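# Carry the carton around the corner onto taped spot

## Task

Bring the carton around the corner and set it on the area outlined in yellow tape. It must stand upright, sit wholly within the tape with no part overlapping it, and not be toppled or tilted. It must stay there unaided, so a carton that the robot is still holding or propping does not count.

## Robot and tools

ROBOT. A TidyBot++: a mobile base 0.54 m long, 0.50 m wide and 0.38 m tall on four powered casters, carrying a single seven-joint arm with a two-finger gripper. The shoulder sits 0.12 m ahead of the base centre and 0.68 m above the floor. The cameras are base_camera, fixed on the base and facing forward, and wrist_camera, which looks along the hand. The arm starts folded with the hand pointing down. In that state it reaches up to 0.08 m past the front of the base, and the elbow is up to 1.15 m high.

FRAMES. In the base frame the origin is on the floor under the base centre, with x forward, y left and z up. hand_pose is reported in this frame. It is the point between the finger pads; its z axis runs out along the fingers and its y axis is the line the fingers close on. The odometry frame is the base frame as it was at the start. base_odometry heading is positive to the left and runs from -3.142 to 3.142. It counts wheel turns, so slip is counted as motion, and it drifts a few cm and several degrees over many moves. base_tilt is in degrees, positive when leaning forward or right, with a fixed bias of up to about 1 degree.

execute_actions. Arguments: actions, a list holding zero or one action, and cameras, a list drawn from base_camera, wrist_camera and all. Leaving cameras out, or giving null or ["all"], returns every camera; [] returns none. An empty actions list just reports the state and images. An action may contain:
- base: exactly one relative move from where the base currently is. translate_m drives straight, forward positive, -2 to 2 m. strafe_m moves sideways, left positive, -2 to 2 m. rotate_rad turns in place, counter-clockwise seen from above positive, -6.3 to 6.3 rad. A move needing more than 8.667 s at its top speed is refused.
- joints: absolute targets by name. joint_1_rad to joint_7_rad are in radians and gripper_pos is a 0 to 1 scale. Ranges: joint_2_rad ±2.249, joint_4_rad ±2.579, joint_6_rad ±2.099. Joints 1, 3, 5 and 7 are unlimited but take the shorter way round, so send steps under half a turn. joint_1_rad positive swings the arm clockwise seen from above, the opposite sense to rotate_rad. At joint_7_rad 1.57, with the hand down, the fingers open to left and right. gripper_pos 0 is open (about 85 mm gap) and 1 is closed, so the gap is about 85×(1−gripper_pos) mm.
- speeds: optional caps for this action only. translate_m and strafe_m 0.05 to 0.5 m/s; rotate_rad 0.1 to 1.57 rad/s. The defaults are the maxima.
All motions in an action start together. An unknown key or an out-of-range value rejects the whole call and nothing moves. Any joint left out may keep pushing toward its previous target. No action runs beyond 15 s.

ARM GEOMETRY. Segments: upper arm 0.42 m, forearm 0.31 m, hand 0.31 m. With joint_1_rad 0, joint_3_rad 3.14 and joint_5_rad 0, the arm moves in the base's x–z plane. Tilt from vertical, forward positive: upper = j2, forearm = j2−j4, hand = j2−j4−j6. The hand point lies ahead of the shoulder by Σ length·sin(tilt) and above it by Σ length·cos(tilt). A hand pointing down reaches at most about 0.94 m high, and only close in. Closed fingertips extend about 20 mm past the hand point.

RESULT LINES. base_status and joint_status tell how the last accepted action ended. done: reached. For the base this only means the wheels turned that far, and the base may have stopped short if blocked. off_target: came to rest away from the target and may still be pushing. contact_stop or time_out: the target is dropped and the joint holds where it stopped. "joint command not followed" with a "cause:" line means the arm's targets were withheld, usually to avoid self-collision; those joints read not_followed and may be retried later. A gripper off_target at 1 means an object sits between the fingers; done at 1 means the grasp is empty. on_its_own lists motion that was not commanded. motor_effort is a percentage of maximum, with the peak in brackets; it is biased and noisy. "ARM HIT" means the arm struck the base or itself. MOTOR HOT warns from 60 °C, and OVER-TEMPERATURE FAULT at 75 °C makes the arm sink; affected keys read limit_stop_at_motor_heat, and you should resend the target. A torque fault freezes the arm and gripper for 10 s and skips the rest of the call, while the base keeps going. Limits: joints 1–4 104.5 N m (warning 56.7), joints 5–7 51.3 N m (warning 29.4).

ACCURACY. Friction leaves joints slightly short, about 1–2 cm at the hand. To correct, resend last command + (wanted − read). When holding something the arm sags; never command a joint to its own reading while loaded. Trust the cameras over hand_pose.

OTHER TOOLS. wait(seconds 0 to 10) lets time pass and returns state and images. zoom_image(camera, region [x0,y0,x1,y1] in pixels, at most 504×504) enlarges part of the latest image; base_camera is 644×364 and wrist_camera is a 644×476 fisheye. read_manual(section "licences") returns licence text only. finished_scene(scene = the current scene's integer number) ends the scene for good and reports success.

CAUTIONS. The robot keeps holding its last command while you think. Avoid dropping, slamming or shoving the carton hard. Do not drive the base while the arm is snagged above about 0.8 m, or the robot may tip. A sideways force on a raised hand can lift wheels. A blocked base pushes hard until it times out. Loose objects may occasionally get nudged. Release the carton and move clear before ending the scene, so it rests upright and fully inside the tape on its own.

Each tool is called after "Call:" as a command line: name --argument value for each argument, lists and objects as JSON in quotes; but a table of rows of numbers goes row by row, as --pt "numbers of a row", without its own name.

## Session

I'll start by looking at the current state.

Call:
execute_actions --actions '[]'

Scene clock: 0.00 s.
base_odometry: x=+0.000 y=+0.000 heading=+0.000 (m, m, rad; odometry frame)
base_tilt: forward=+0.3 right=+0.1 (deg)
base_status: not commanded
joint_positions: joint_1_rad=-0.023 joint_2_rad=-0.407 joint_3_rad=+3.173 joint_4_rad=-2.524 joint_5_rad=+0.037 joint_6_rad=-0.850 joint_7_rad=+1.564 gripper_pos=+0.000
joint_status: not commanded
motor_effort: joint_1_rad=+0 joint_2_rad=-1 joint_3_rad=-1 joint_4_rad=+15 joint_5_rad=+0 joint_6_rad=+2 joint_7_rad=+1 (%)
hand_pose: x=+0.2757 y=-0.0072 z=+0.5987 quat_wxyz=(+0.009, +0.996, +0.004, +0.088) (m; base frame)
pictures: base_camera, wrist_camera
Images, in order (width x height): base_camera 644x364, wrist_camera 644x476.

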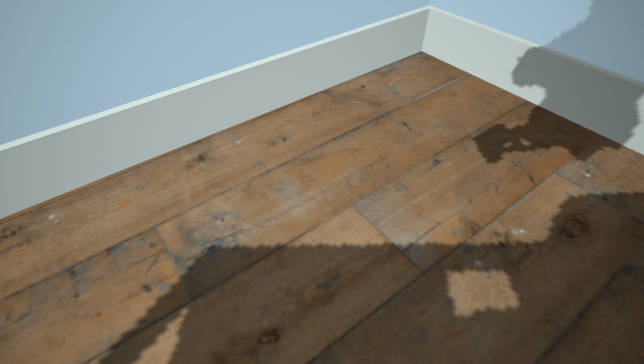

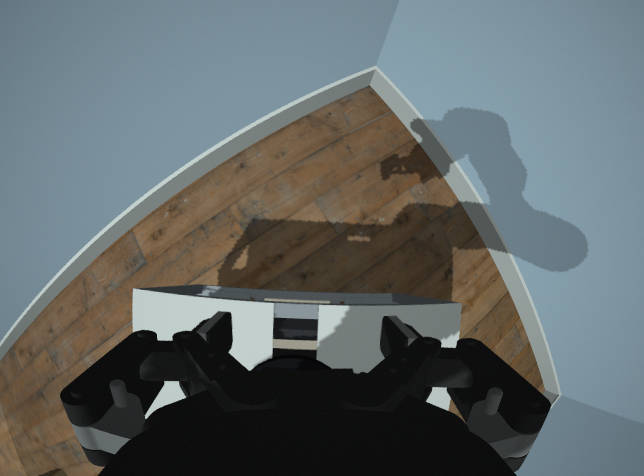

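The robot is facing a corner of the room, so I'll turn to look around.

Call:
execute_actions --actions '[{"base": {"rotate_rad": 1.57}}]'

Scene clock: 6.20 s.
base_odometry: x=+0.000 y=+0.000 heading=+1.569 (m, m, rad; odometry frame)
base_tilt: forward=+0.3 right=+0.0 (deg)
base_status: done
joint_positions: joint_1_rad=-0.023 joint_2_rad=-0.407 joint_3_rad=+3.173 joint_4_rad=-2.524 joint_5_rad=+0.037 joint_6_rad=-0.850 joint_7_rad=+1.564 gripper_pos=+0.000
joint_status: not commanded
motor_effort: joint_1_rad=+0(1) joint_2_rad=-1(1) joint_3_rad=-1(1) joint_4_rad=+15(15) joint_5_rad=+0(0) joint_6_rad=+2(2) joint_7_rad=+1(2) (%)
hand_pose: x=+0.2757 y=-0.0072 z=+0.5987 quat_wxyz=(+0.009, +0.996, +0.004, +0.088) (m; base frame)
pictures: base_camera, wrist_camera
Images, in order (width x height): base_camera 644x364, wrist_camera 644x476.

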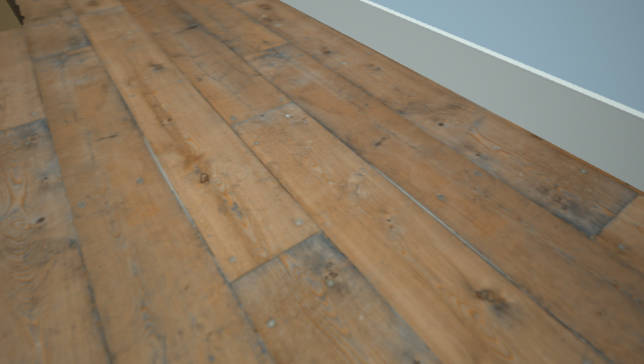

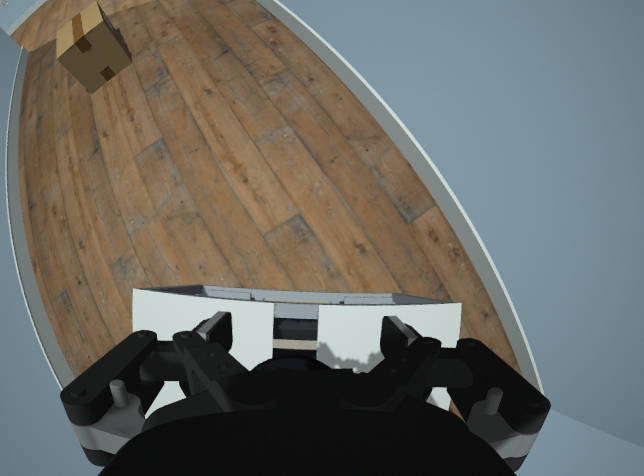

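The carton is showing at the upper left. I'll turn further to the left.

Call:
execute_actions --actions '[{"base": {"rotate_rad": 0.6}}]'

Scene clock: 10.00 s.
base_odometry: x=+0.000 y=+0.000 heading=+2.169 (m, m, rad; odometry frame)
base_tilt: forward=+0.3 right=+0.0 (deg)
base_status: done
joint_positions: joint_1_rad=-0.023 joint_2_rad=-0.407 joint_3_rad=+3.173 joint_4_rad=-2.524 joint_5_rad=+0.037 joint_6_rad=-0.850 joint_7_rad=+1.564 gripper_pos=+0.000
joint_status: not commanded
motor_effort: joint_1_rad=+0(0) joint_2_rad=-1(1) joint_3_rad=+0(1) joint_4_rad=+15(14) joint_5_rad=+0(0) joint_6_rad=+2(2) joint_7_rad=+1(0) (%)
hand_pose: x=+0.2757 y=-0.0072 z=+0.5987 quat_wxyz=(+0.009, +0.996, +0.004, +0.088) (m; base frame)
pictures: base_camera, wrist_camera
Images, in order (width x height): base_camera 644x364, wrist_camera 644x476.

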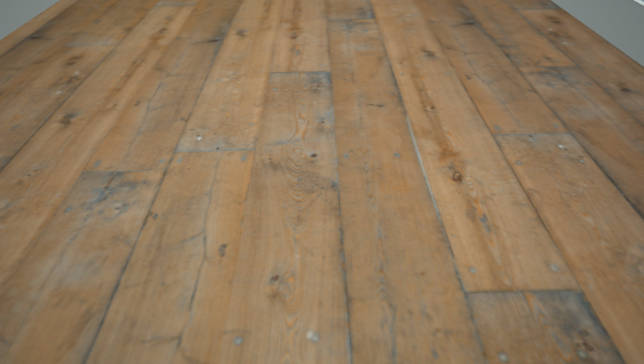

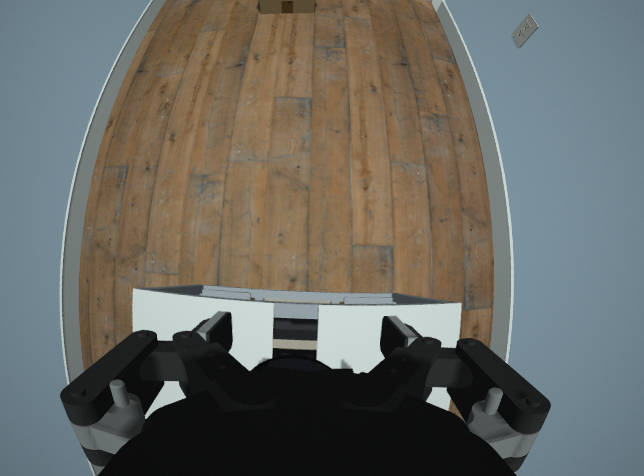

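This looks like a corridor, with the carton straight ahead. I'll tilt the wrist camera up to see down it and drive forward a bit.

Call:
execute_actions --actions '[{"base": {"translate_m": 0.8}, "joints": {"joint_6_rad": 0.35}}]'

Scene clock: 19.13 s.
base_odometry: x=-0.452 y=+0.660 heading=+2.170 (m, m, rad; odometry frame)
base_tilt: forward=+0.3 right=+0.1 (deg)
base_status: done
joint_positions: joint_1_rad=-0.023 joint_2_rad=-0.407 joint_3_rad=+3.173 joint_4_rad=-2.523 joint_5_rad=+0.037 joint_6_rad=+0.352 joint_7_rad=+1.564 gripper_pos=+0.000
joint_status: all done
motor_effort: joint_1_rad=+0(0) joint_2_rad=-6(8) joint_3_rad=-1(1) joint_4_rad=+19(19) joint_5_rad=-1(1) joint_6_rad=+8(8) joint_7_rad=+0(1) (%)
hand_pose: x=+0.5272 y=+0.0009 z=+0.8454 quat_wxyz=(+0.001, +0.772, +0.009, +0.635) (m; base frame)
pictures: base_camera, wrist_camera
Images, in order (width x height): base_camera 644x364, wrist_camera 644x476.

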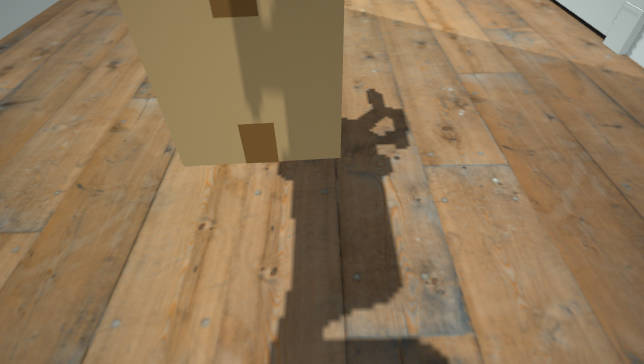

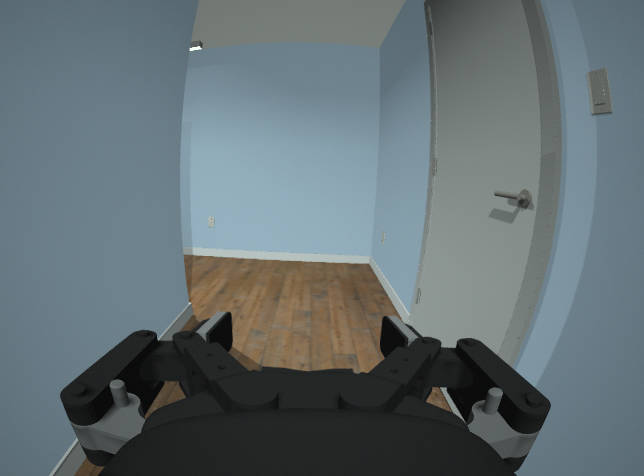

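The corridor turns left at the far end. The carton is about 0.22 m wide, too wide for the gripper, so I'll need to push it. First I'll tilt the wrist camera down to see its shape.

Call:
execute_actions --actions '[{"joints": {"joint_6_rad": -0.25}}]' --cameras '["wrist_camera"]'

Scene clock: 44.47 s.
base_odometry: x=-0.452 y=+0.660 heading=+2.170 (m, m, rad; odometry frame)
base_tilt: forward=+0.3 right=+0.1 (deg)
base_status: not commanded
joint_positions: joint_1_rad=-0.023 joint_2_rad=-0.407 joint_3_rad=+3.173 joint_4_rad=-2.524 joint_5_rad=+0.037 joint_6_rad=-0.252 joint_7_rad=+1.564 gripper_pos=+0.000
joint_status: all done
motor_effort: joint_1_rad=+0(0) joint_2_rad=-4(6) joint_3_rad=-1(0) joint_4_rad=+17(19) joint_5_rad=-1(1) joint_6_rad=+6(8) joint_7_rad=+1(1) (%)
hand_pose: x=+0.4388 y=-0.0034 z=+0.6821 quat_wxyz=(+0.005, +0.926, +0.007, +0.377) (m; base frame)
pictures: wrist_camera
Images, in order (width x height): wrist_camera 644x476.

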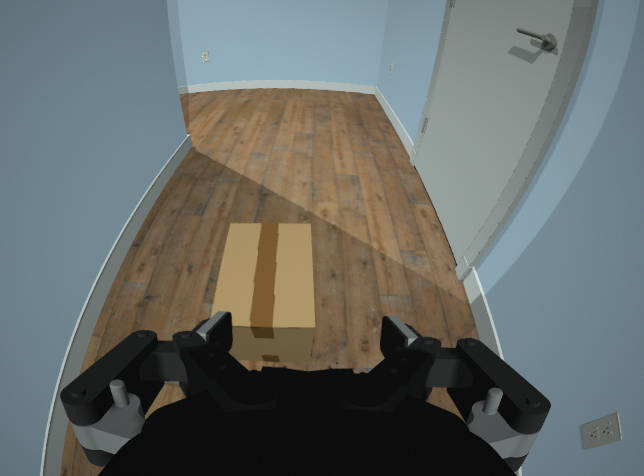

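The carton is lined up with the corridor. My plan is to push it forward with the flat front of the base into the corner area, then push it left. First I'll centre the base on it.

Call:
execute_actions --actions '[{"base": {"strafe_m": 0.08}}]' --cameras '["base_camera"]'

Call:
execute_actions --actions '[{"base": {"translate_m": 0.3}}]' --cameras '["base_camera"]'

Scene clock: 163.43 s.
base_odometry: x=-0.518 y=+0.615 heading=+2.170 (m, m, rad; odometry frame)
base_tilt: forward=+0.3 right=+0.0 (deg)
base_status: done
joint_positions: joint_1_rad=-0.023 joint_2_rad=-0.407 joint_3_rad=+3.173 joint_4_rad=-2.524 joint_5_rad=+0.037 joint_6_rad=-0.252 joint_7_rad=+1.564 gripper_pos=+0.000
joint_status: not commanded
motor_effort: joint_1_rad=+0(1) joint_2_rad=-4(4) joint_3_rad=-1(2) joint_4_rad=+17(17) joint_5_rad=-1(0) joint_6_rad=+6(6) joint_7_rad=+1(1) (%)
hand_pose: x=+0.4388 y=-0.0034 z=+0.6821 quat_wxyz=(+0.005, +0.926, +0.007, +0.377) (m; base frame)
pictures: base_camera
Images, in order (width x height): base_camera 644x364.

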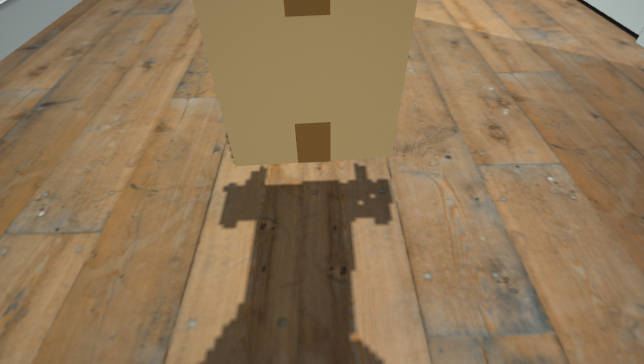

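Scene clock: 165.37 s.
base_odometry: x=-0.687 y=+0.863 heading=+2.170 (m, m, rad; odometry frame)
base_tilt: forward=+0.3 right=+0.1 (deg)
base_status: done
joint_positions: joint_1_rad=-0.023 joint_2_rad=-0.404 joint_3_rad=+3.173 joint_4_rad=-2.524 joint_5_rad=+0.037 joint_6_rad=-0.252 joint_7_rad=+1.564 gripper_pos=+0.000
joint_status: not commanded
motor_effort: joint_1_rad=+0(0) joint_2_rad=-4(6) joint_3_rad=-1(0) joint_4_rad=+17(18) joint_5_rad=+0(1) joint_6_rad=+6(6) joint_7_rad=+1(0) (%)
hand_pose: x=+0.4388 y=-0.0034 z=+0.6814 quat_wxyz=(+0.005, +0.927, +0.007, +0.376) (m; base frame)
pictures: base_camera
Images, in order (width x height): base_camera 644x364.

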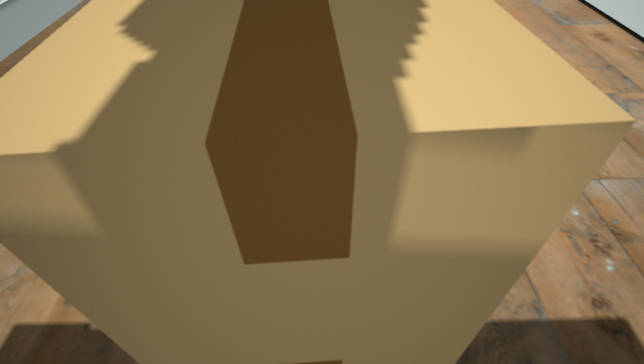

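The base is right behind the carton, so now I'll push it forward gently.

Call:
execute_actions --actions '[{"base": {"translate_m": 1.0}, "speeds": {"translate_m": 0.25}, "joints": {"joint_6_rad": -0.1}}]' --cameras '["wrist_camera"]'

Scene clock: 178.03 s.
base_odometry: x=-1.252 y=+1.689 heading=+2.170 (m, m, rad; odometry frame)
base_tilt: forward=+0.3 right=+0.1 (deg)
base_status: done
joint_positions: joint_1_rad=-0.023 joint_2_rad=-0.405 joint_3_rad=+3.173 joint_4_rad=-2.523 joint_5_rad=+0.037 joint_6_rad=-0.107 joint_7_rad=+1.564 gripper_pos=+0.000
joint_status: all done
motor_effort: joint_1_rad=+0(1) joint_2_rad=-5(6) joint_3_rad=+0(1) joint_4_rad=+18(20) joint_5_rad=+0(1) joint_6_rad=+6(8) joint_7_rad=+0(1) (%)
hand_pose: x=+0.4690 y=-0.0024 z=+0.7156 quat_wxyz=(+0.004, +0.897, +0.007, +0.442) (m; base frame)
pictures: wrist_camera
Images, in order (width x height): wrist_camera 644x476.

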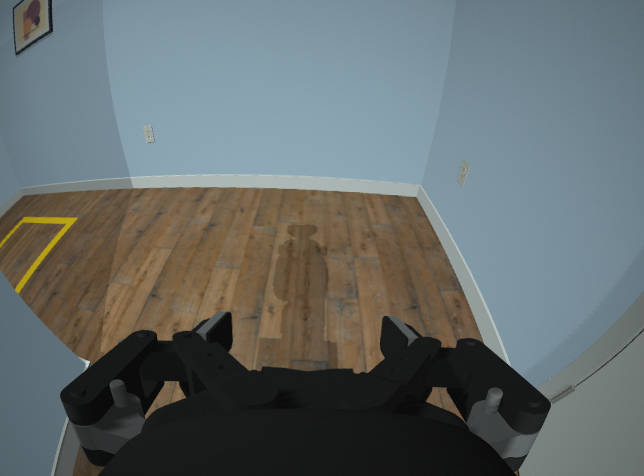

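I can now see the yellow tape at the left, round the corner. I estimate the second corridor's centre line is about 1.4 m ahead of the base, so I'll keep pushing forward.

Call:
execute_actions --actions '[{"base": {"translate_m": 0.9}, "speeds": {"translate_m": 0.25}}]' --cameras '["wrist_camera"]'

Scene clock: 222.07 s.
base_odometry: x=-1.760 y=+2.431 heading=+2.171 (m, m, rad; odometry frame)
base_tilt: forward=+0.3 right=+0.0 (deg)
base_status: done
joint_positions: joint_1_rad=-0.023 joint_2_rad=-0.406 joint_3_rad=+3.173 joint_4_rad=-2.523 joint_5_rad=+0.037 joint_6_rad=-0.107 joint_7_rad=+1.564 gripper_pos=+0.000
joint_status: not commanded
motor_effort: joint_1_rad=+0(0) joint_2_rad=-5(6) joint_3_rad=+0(0) joint_4_rad=+18(19) joint_5_rad=+0(1) joint_6_rad=+7(7) joint_7_rad=+1(1) (%)
hand_pose: x=+0.4690 y=-0.0024 z=+0.7160 quat_wxyz=(+0.004, +0.897, +0.007, +0.443) (m; base frame)
pictures: wrist_camera
Images, in order (width x height): wrist_camera 644x476.

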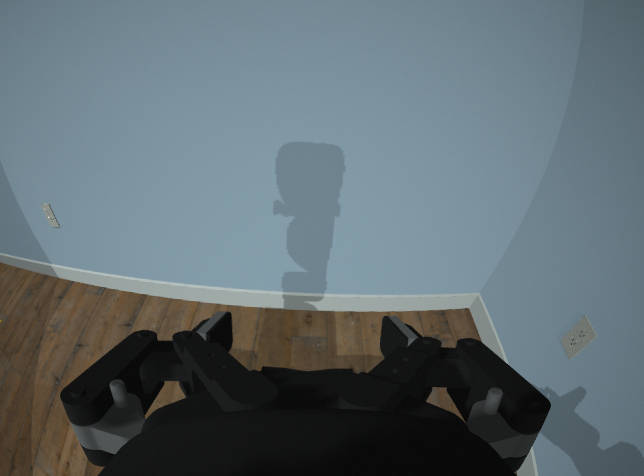

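The carton is now in the corner zone. I'll swing the arm left to look down the second corridor at the tape.

Call:
execute_actions --actions '[{"joints": {"joint_1_rad": -1.3, "joint_6_rad": -0.2}}]' --cameras '["wrist_camera"]'

Scene clock: 235.30 s.
base_odometry: x=-1.760 y=+2.431 heading=+2.171 (m, m, rad; odometry frame)
base_tilt: forward=+0.3 right=+0.1 (deg)
base_status: not commanded
joint_positions: joint_1_rad=-1.277 joint_2_rad=-0.406 joint_3_rad=+3.173 joint_4_rad=-2.523 joint_5_rad=+0.037 joint_6_rad=-0.180 joint_7_rad=+1.564 gripper_pos=+0.000
joint_status: all done
motor_effort: joint_1_rad=+0(0) joint_2_rad=-4(5) joint_3_rad=-2(0) joint_4_rad=+17(17) joint_5_rad=+0(0) joint_6_rad=+7(8) joint_7_rad=+1(1) (%)
hand_pose: x=+0.2263 y=+0.3179 z=+0.6985 quat_wxyz=(-0.237, +0.735, +0.541, +0.335) (m; base frame)
pictures: wrist_camera
Images, in order (width x height): wrist_camera 644x476.

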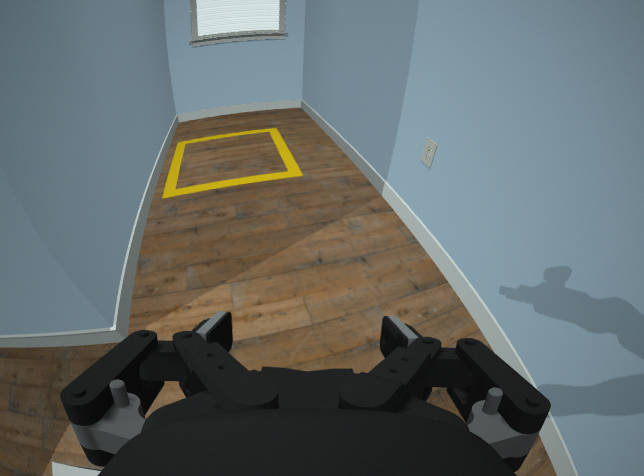

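Now I can see the whole tape square. It's roughly 0.9 m on a side and lies about 1.75–2.7 m to the robot's left. I'll move round to the carton's right side and push it left with the side of the base.

Call:
execute_actions --actions '[{"base": {"translate_m": -0.06}}]' --cameras '[]'

Call:
execute_actions --actions '[{"base": {"strafe_m": -0.42}}]' --cameras '["base_camera"]'

Scene clock: 286.17 s.
base_odometry: x=-1.726 y=+2.382 heading=+2.171 (m, m, rad; odometry frame)
base_tilt: forward=+0.3 right=+0.1 (deg)
base_status: done
joint_positions: joint_1_rad=-1.277 joint_2_rad=-0.406 joint_3_rad=+3.173 joint_4_rad=-2.523 joint_5_rad=+0.037 joint_6_rad=-0.180 joint_7_rad=+1.564 gripper_pos=+0.000
joint_status: not commanded
motor_effort: joint_1_rad=+0(1) joint_2_rad=-4(6) joint_3_rad=+0(0) joint_4_rad=+18(18) joint_5_rad=+0(1) joint_6_rad=+6(7) joint_7_rad=+1(1) (%)
hand_pose: x=+0.2262 y=+0.3178 z=+0.6983 quat_wxyz=(-0.237, +0.735, +0.541, +0.334) (m; base frame)
pictures: none
No camera images: the call's "cameras" was empty. Leave "cameras" out to get every camera's image.

Scene clock: 288.37 s.
base_odometry: x=-1.380 y=+2.619 heading=+2.171 (m, m, rad; odometry frame)
base_tilt: forward=+0.3 right=+0.1 (deg)
base_status: done
joint_positions: joint_1_rad=-1.277 joint_2_rad=-0.410 joint_3_rad=+3.173 joint_4_rad=-2.523 joint_5_rad=+0.037 joint_6_rad=-0.183 joint_7_rad=+1.564 gripper_pos=+0.000
joint_status: not commanded
motor_effort: joint_1_rad=+0(1) joint_2_rad=-4(7) joint_3_rad=-1(0) joint_4_rad=+18(19) joint_5_rad=+0(0) joint_6_rad=+7(7) joint_7_rad=+0(1) (%)
hand_pose: x=+0.2261 y=+0.3173 z=+0.6989 quat_wxyz=(-0.237, +0.734, +0.541, +0.335) (m; base frame)
pictures: base_camera
Images, in order (width x height): base_camera 644x364.

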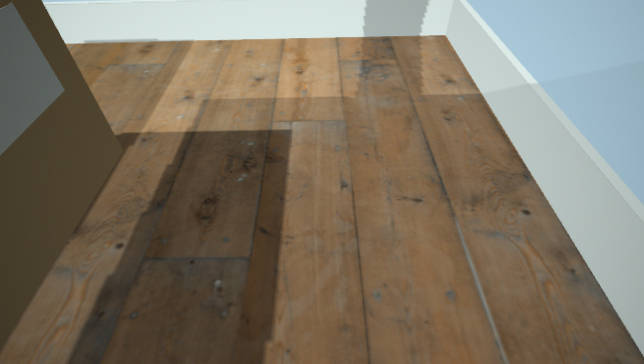

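The gap is tight, about 4 cm on each side. I'll drive forward slowly until the base is level with the carton.

Call:
execute_actions --actions '[{"base": {"translate_m": 0.47}, "speeds": {"translate_m": 0.3}}]'

Scene clock: 315.87 s.
base_odometry: x=-1.645 y=+3.007 heading=+2.171 (m, m, rad; odometry frame)
base_tilt: forward=+0.3 right=+0.0 (deg)
base_status: done
joint_positions: joint_1_rad=-1.277 joint_2_rad=-0.410 joint_3_rad=+3.173 joint_4_rad=-2.523 joint_5_rad=+0.037 joint_6_rad=-0.183 joint_7_rad=+1.564 gripper_pos=+0.000
joint_status: not commanded
motor_effort: joint_1_rad=+0(1) joint_2_rad=-4(5) joint_3_rad=-1(2) joint_4_rad=+17(19) joint_5_rad=-1(0) joint_6_rad=+7(7) joint_7_rad=+1(1) (%)
hand_pose: x=+0.2260 y=+0.3173 z=+0.6989 quat_wxyz=(-0.237, +0.734, +0.541, +0.335) (m; base frame)
pictures: base_camera, wrist_camera
Images, in order (width x height): base_camera 644x364, wrist_camera 644x476.

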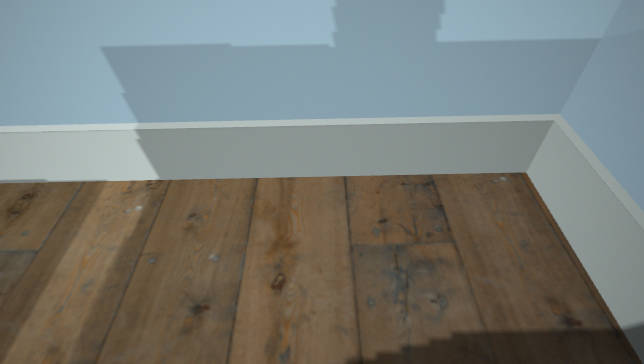

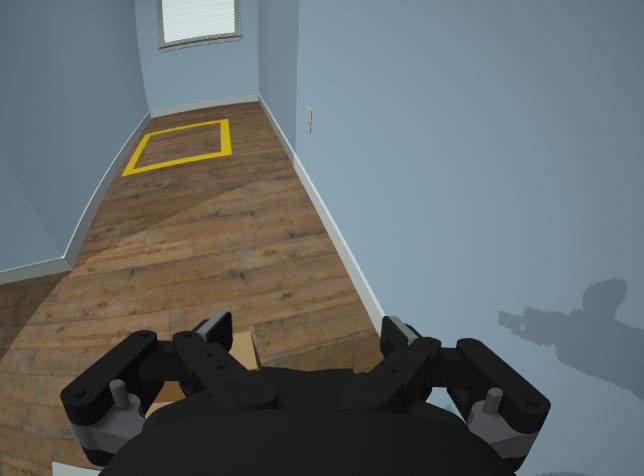

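The base is level with the carton, so I'll strafe left to push it down the second corridor.

Call:
execute_actions --actions '[{"base": {"strafe_m": 1.2}, "speeds": {"strafe_m": 0.3}}]'

Scene clock: 328.17 s.
base_odometry: x=-2.636 y=+2.330 heading=+2.171 (m, m, rad; odometry frame)
base_tilt: forward=+0.3 right=+0.0 (deg)
base_status: done
joint_positions: joint_1_rad=-1.277 joint_2_rad=-0.409 joint_3_rad=+3.173 joint_4_rad=-2.523 joint_5_rad=+0.037 joint_6_rad=-0.183 joint_7_rad=+1.564 gripper_pos=+0.000
joint_status: not commanded
motor_effort: joint_1_rad=+0(0) joint_2_rad=-4(6) joint_3_rad=-1(0) joint_4_rad=+17(19) joint_5_rad=-1(0) joint_6_rad=+7(7) joint_7_rad=+2(1) (%)
hand_pose: x=+0.2260 y=+0.3172 z=+0.6985 quat_wxyz=(-0.236, +0.735, +0.541, +0.334) (m; base frame)
pictures: base_camera, wrist_camera
Images, in order (width x height): base_camera 644x364, wrist_camera 644x476.

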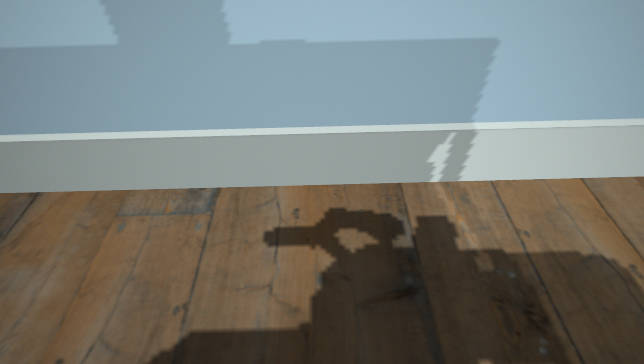

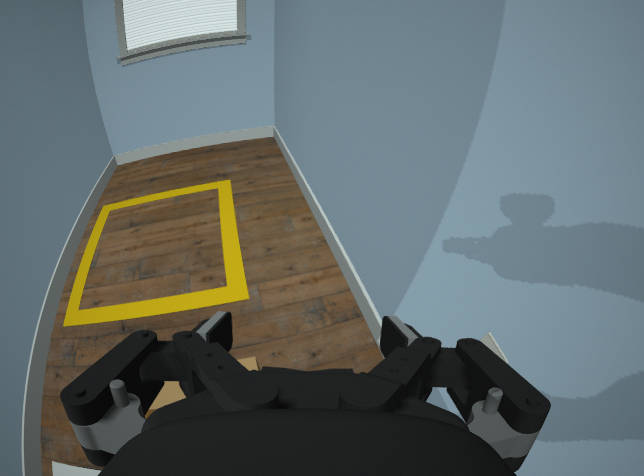

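The carton is still moving with the base. I'll tilt the wrist camera down to get the carton and tape in one view.

Call:
execute_actions --actions '[{"joints": {"joint_1_rad": -1.5, "joint_6_rad": -0.65}}]' --cameras '["wrist_camera"]'

Scene clock: 337.43 s.
base_odometry: x=-2.636 y=+2.330 heading=+2.171 (m, m, rad; odometry frame)
base_tilt: forward=+0.3 right=+0.0 (deg)
base_status: not commanded
joint_positions: joint_1_rad=-1.476 joint_2_rad=-0.409 joint_3_rad=+3.173 joint_4_rad=-2.523 joint_5_rad=+0.037 joint_6_rad=-0.637 joint_7_rad=+1.564 gripper_pos=+0.000
joint_status: all done
motor_effort: joint_1_rad=+0(0) joint_2_rad=-2(4) joint_3_rad=+0(0) joint_4_rad=+15(17) joint_5_rad=+0(0) joint_6_rad=+3(7) joint_7_rad=+1(1) (%)
hand_pose: x=+0.1508 y=+0.2183 z=+0.6175 quat_wxyz=(-0.123, +0.730, +0.656, +0.150) (m; base frame)
pictures: wrist_camera
Images, in order (width x height): wrist_camera 644x476.

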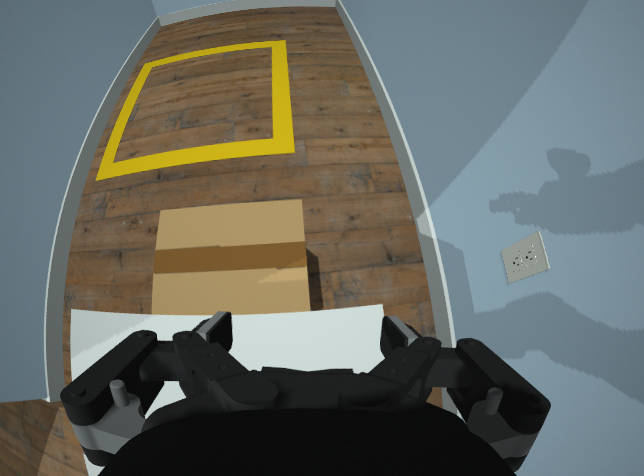

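The tape square sits further back (−x) than the carton's current line, so a straight strafe would leave the carton's front edge on the tape. I'll turn the base about 0.3 rad so the sideways push also carries the carton towards the square's centre.

Call:
execute_actions --actions '[{"base": {"rotate_rad": 0.3}, "speeds": {"rotate_rad": 0.3}}]' --cameras '["wrist_camera"]'

Scene clock: 393.83 s.
base_odometry: x=-2.636 y=+2.330 heading=+2.470 (m, m, rad; odometry frame)
base_tilt: forward=+0.3 right=+0.1 (deg)
base_status: done
joint_positions: joint_1_rad=-1.477 joint_2_rad=-0.409 joint_3_rad=+3.173 joint_4_rad=-2.523 joint_5_rad=+0.037 joint_6_rad=-0.637 joint_7_rad=+1.564 gripper_pos=+0.000
joint_status: not commanded
motor_effort: joint_1_rad=+0(1) joint_2_rad=-2(3) joint_3_rad=+0(2) joint_4_rad=+15(16) joint_5_rad=+0(0) joint_6_rad=+4(4) joint_7_rad=+0(1) (%)
hand_pose: x=+0.1507 y=+0.2183 z=+0.6175 quat_wxyz=(-0.123, +0.730, +0.656, +0.150) (m; base frame)
pictures: wrist_camera
Images, in order (width x height): wrist_camera 644x476.

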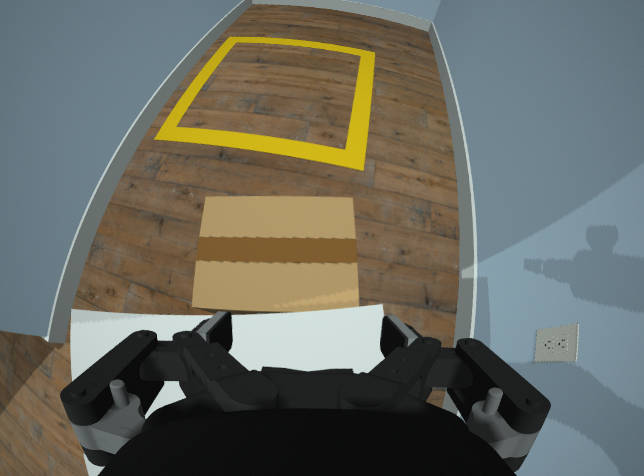

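The push direction now points at the square. I'll strafe left to move the carton in.

Call:
execute_actions --actions '[{"base": {"strafe_m": 0.95}, "speeds": {"strafe_m": 0.25}}]' --cameras '["wrist_camera"]'

Scene clock: 402.03 s.
base_odometry: x=-3.225 y=+1.585 heading=+2.472 (m, m, rad; odometry frame)
base_tilt: forward=+0.3 right=+0.1 (deg)
base_status: done
joint_positions: joint_1_rad=-1.477 joint_2_rad=-0.408 joint_3_rad=+3.173 joint_4_rad=-2.523 joint_5_rad=+0.037 joint_6_rad=-0.637 joint_7_rad=+1.564 gripper_pos=+0.000
joint_status: not commanded
motor_effort: joint_1_rad=+0(0) joint_2_rad=-2(4) joint_3_rad=-1(0) joint_4_rad=+16(17) joint_5_rad=+0(0) joint_6_rad=+4(4) joint_7_rad=+0(1) (%)
hand_pose: x=+0.1507 y=+0.2183 z=+0.6174 quat_wxyz=(-0.123, +0.730, +0.656, +0.150) (m; base frame)
pictures: wrist_camera
Images, in order (width x height): wrist_camera 644x476.

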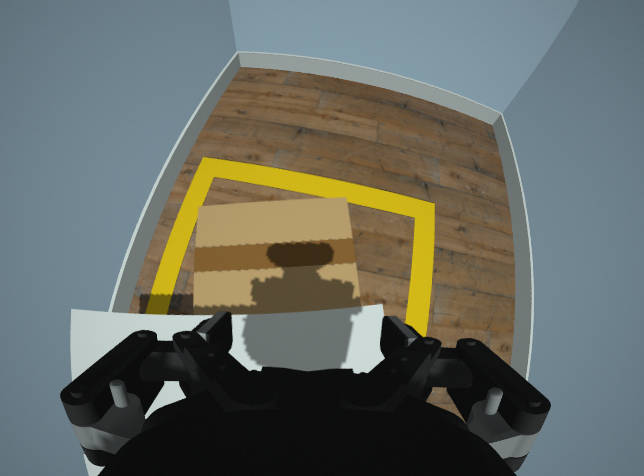

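The carton looks to be inside the square. I'll back away and check from a clear view.

Call:
execute_actions --actions '[{"base": {"strafe_m": -0.7}}]' --cameras '["wrist_camera"]'

Scene clock: 410.17 s.
base_odometry: x=-2.791 y=+2.134 heading=+2.473 (m, m, rad; odometry frame)
base_tilt: forward=+0.3 right=+0.0 (deg)
base_status: done
joint_positions: joint_1_rad=-1.477 joint_2_rad=-0.406 joint_3_rad=+3.173 joint_4_rad=-2.523 joint_5_rad=+0.037 joint_6_rad=-0.637 joint_7_rad=+1.564 gripper_pos=+0.000
joint_status: not commanded
motor_effort: joint_1_rad=+1(1) joint_2_rad=-2(4) joint_3_rad=-1(0) joint_4_rad=+15(17) joint_5_rad=-1(1) joint_6_rad=+4(5) joint_7_rad=+1(1) (%)
hand_pose: x=+0.1506 y=+0.2181 z=+0.6169 quat_wxyz=(-0.122, +0.730, +0.656, +0.149) (m; base frame)
pictures: wrist_camera
Images, in order (width x height): wrist_camera 644x476.

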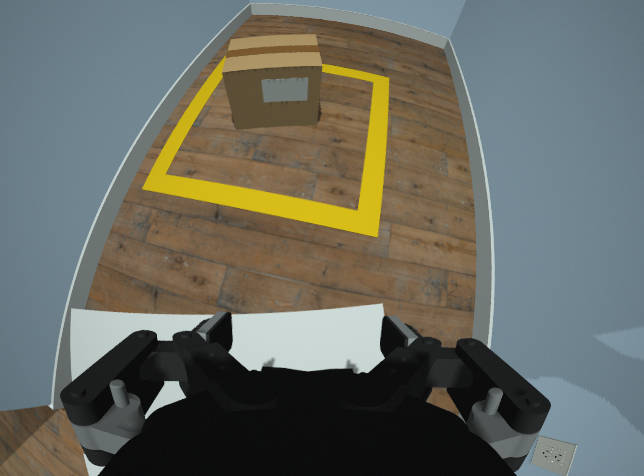

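The carton is upright and fully inside the tape, with the tightest margin about 0.1 m on the far side. The robot is clear of it, so I'll end this scene.

Call:
finished_scene --scene 1

The scene is finished: the task was done.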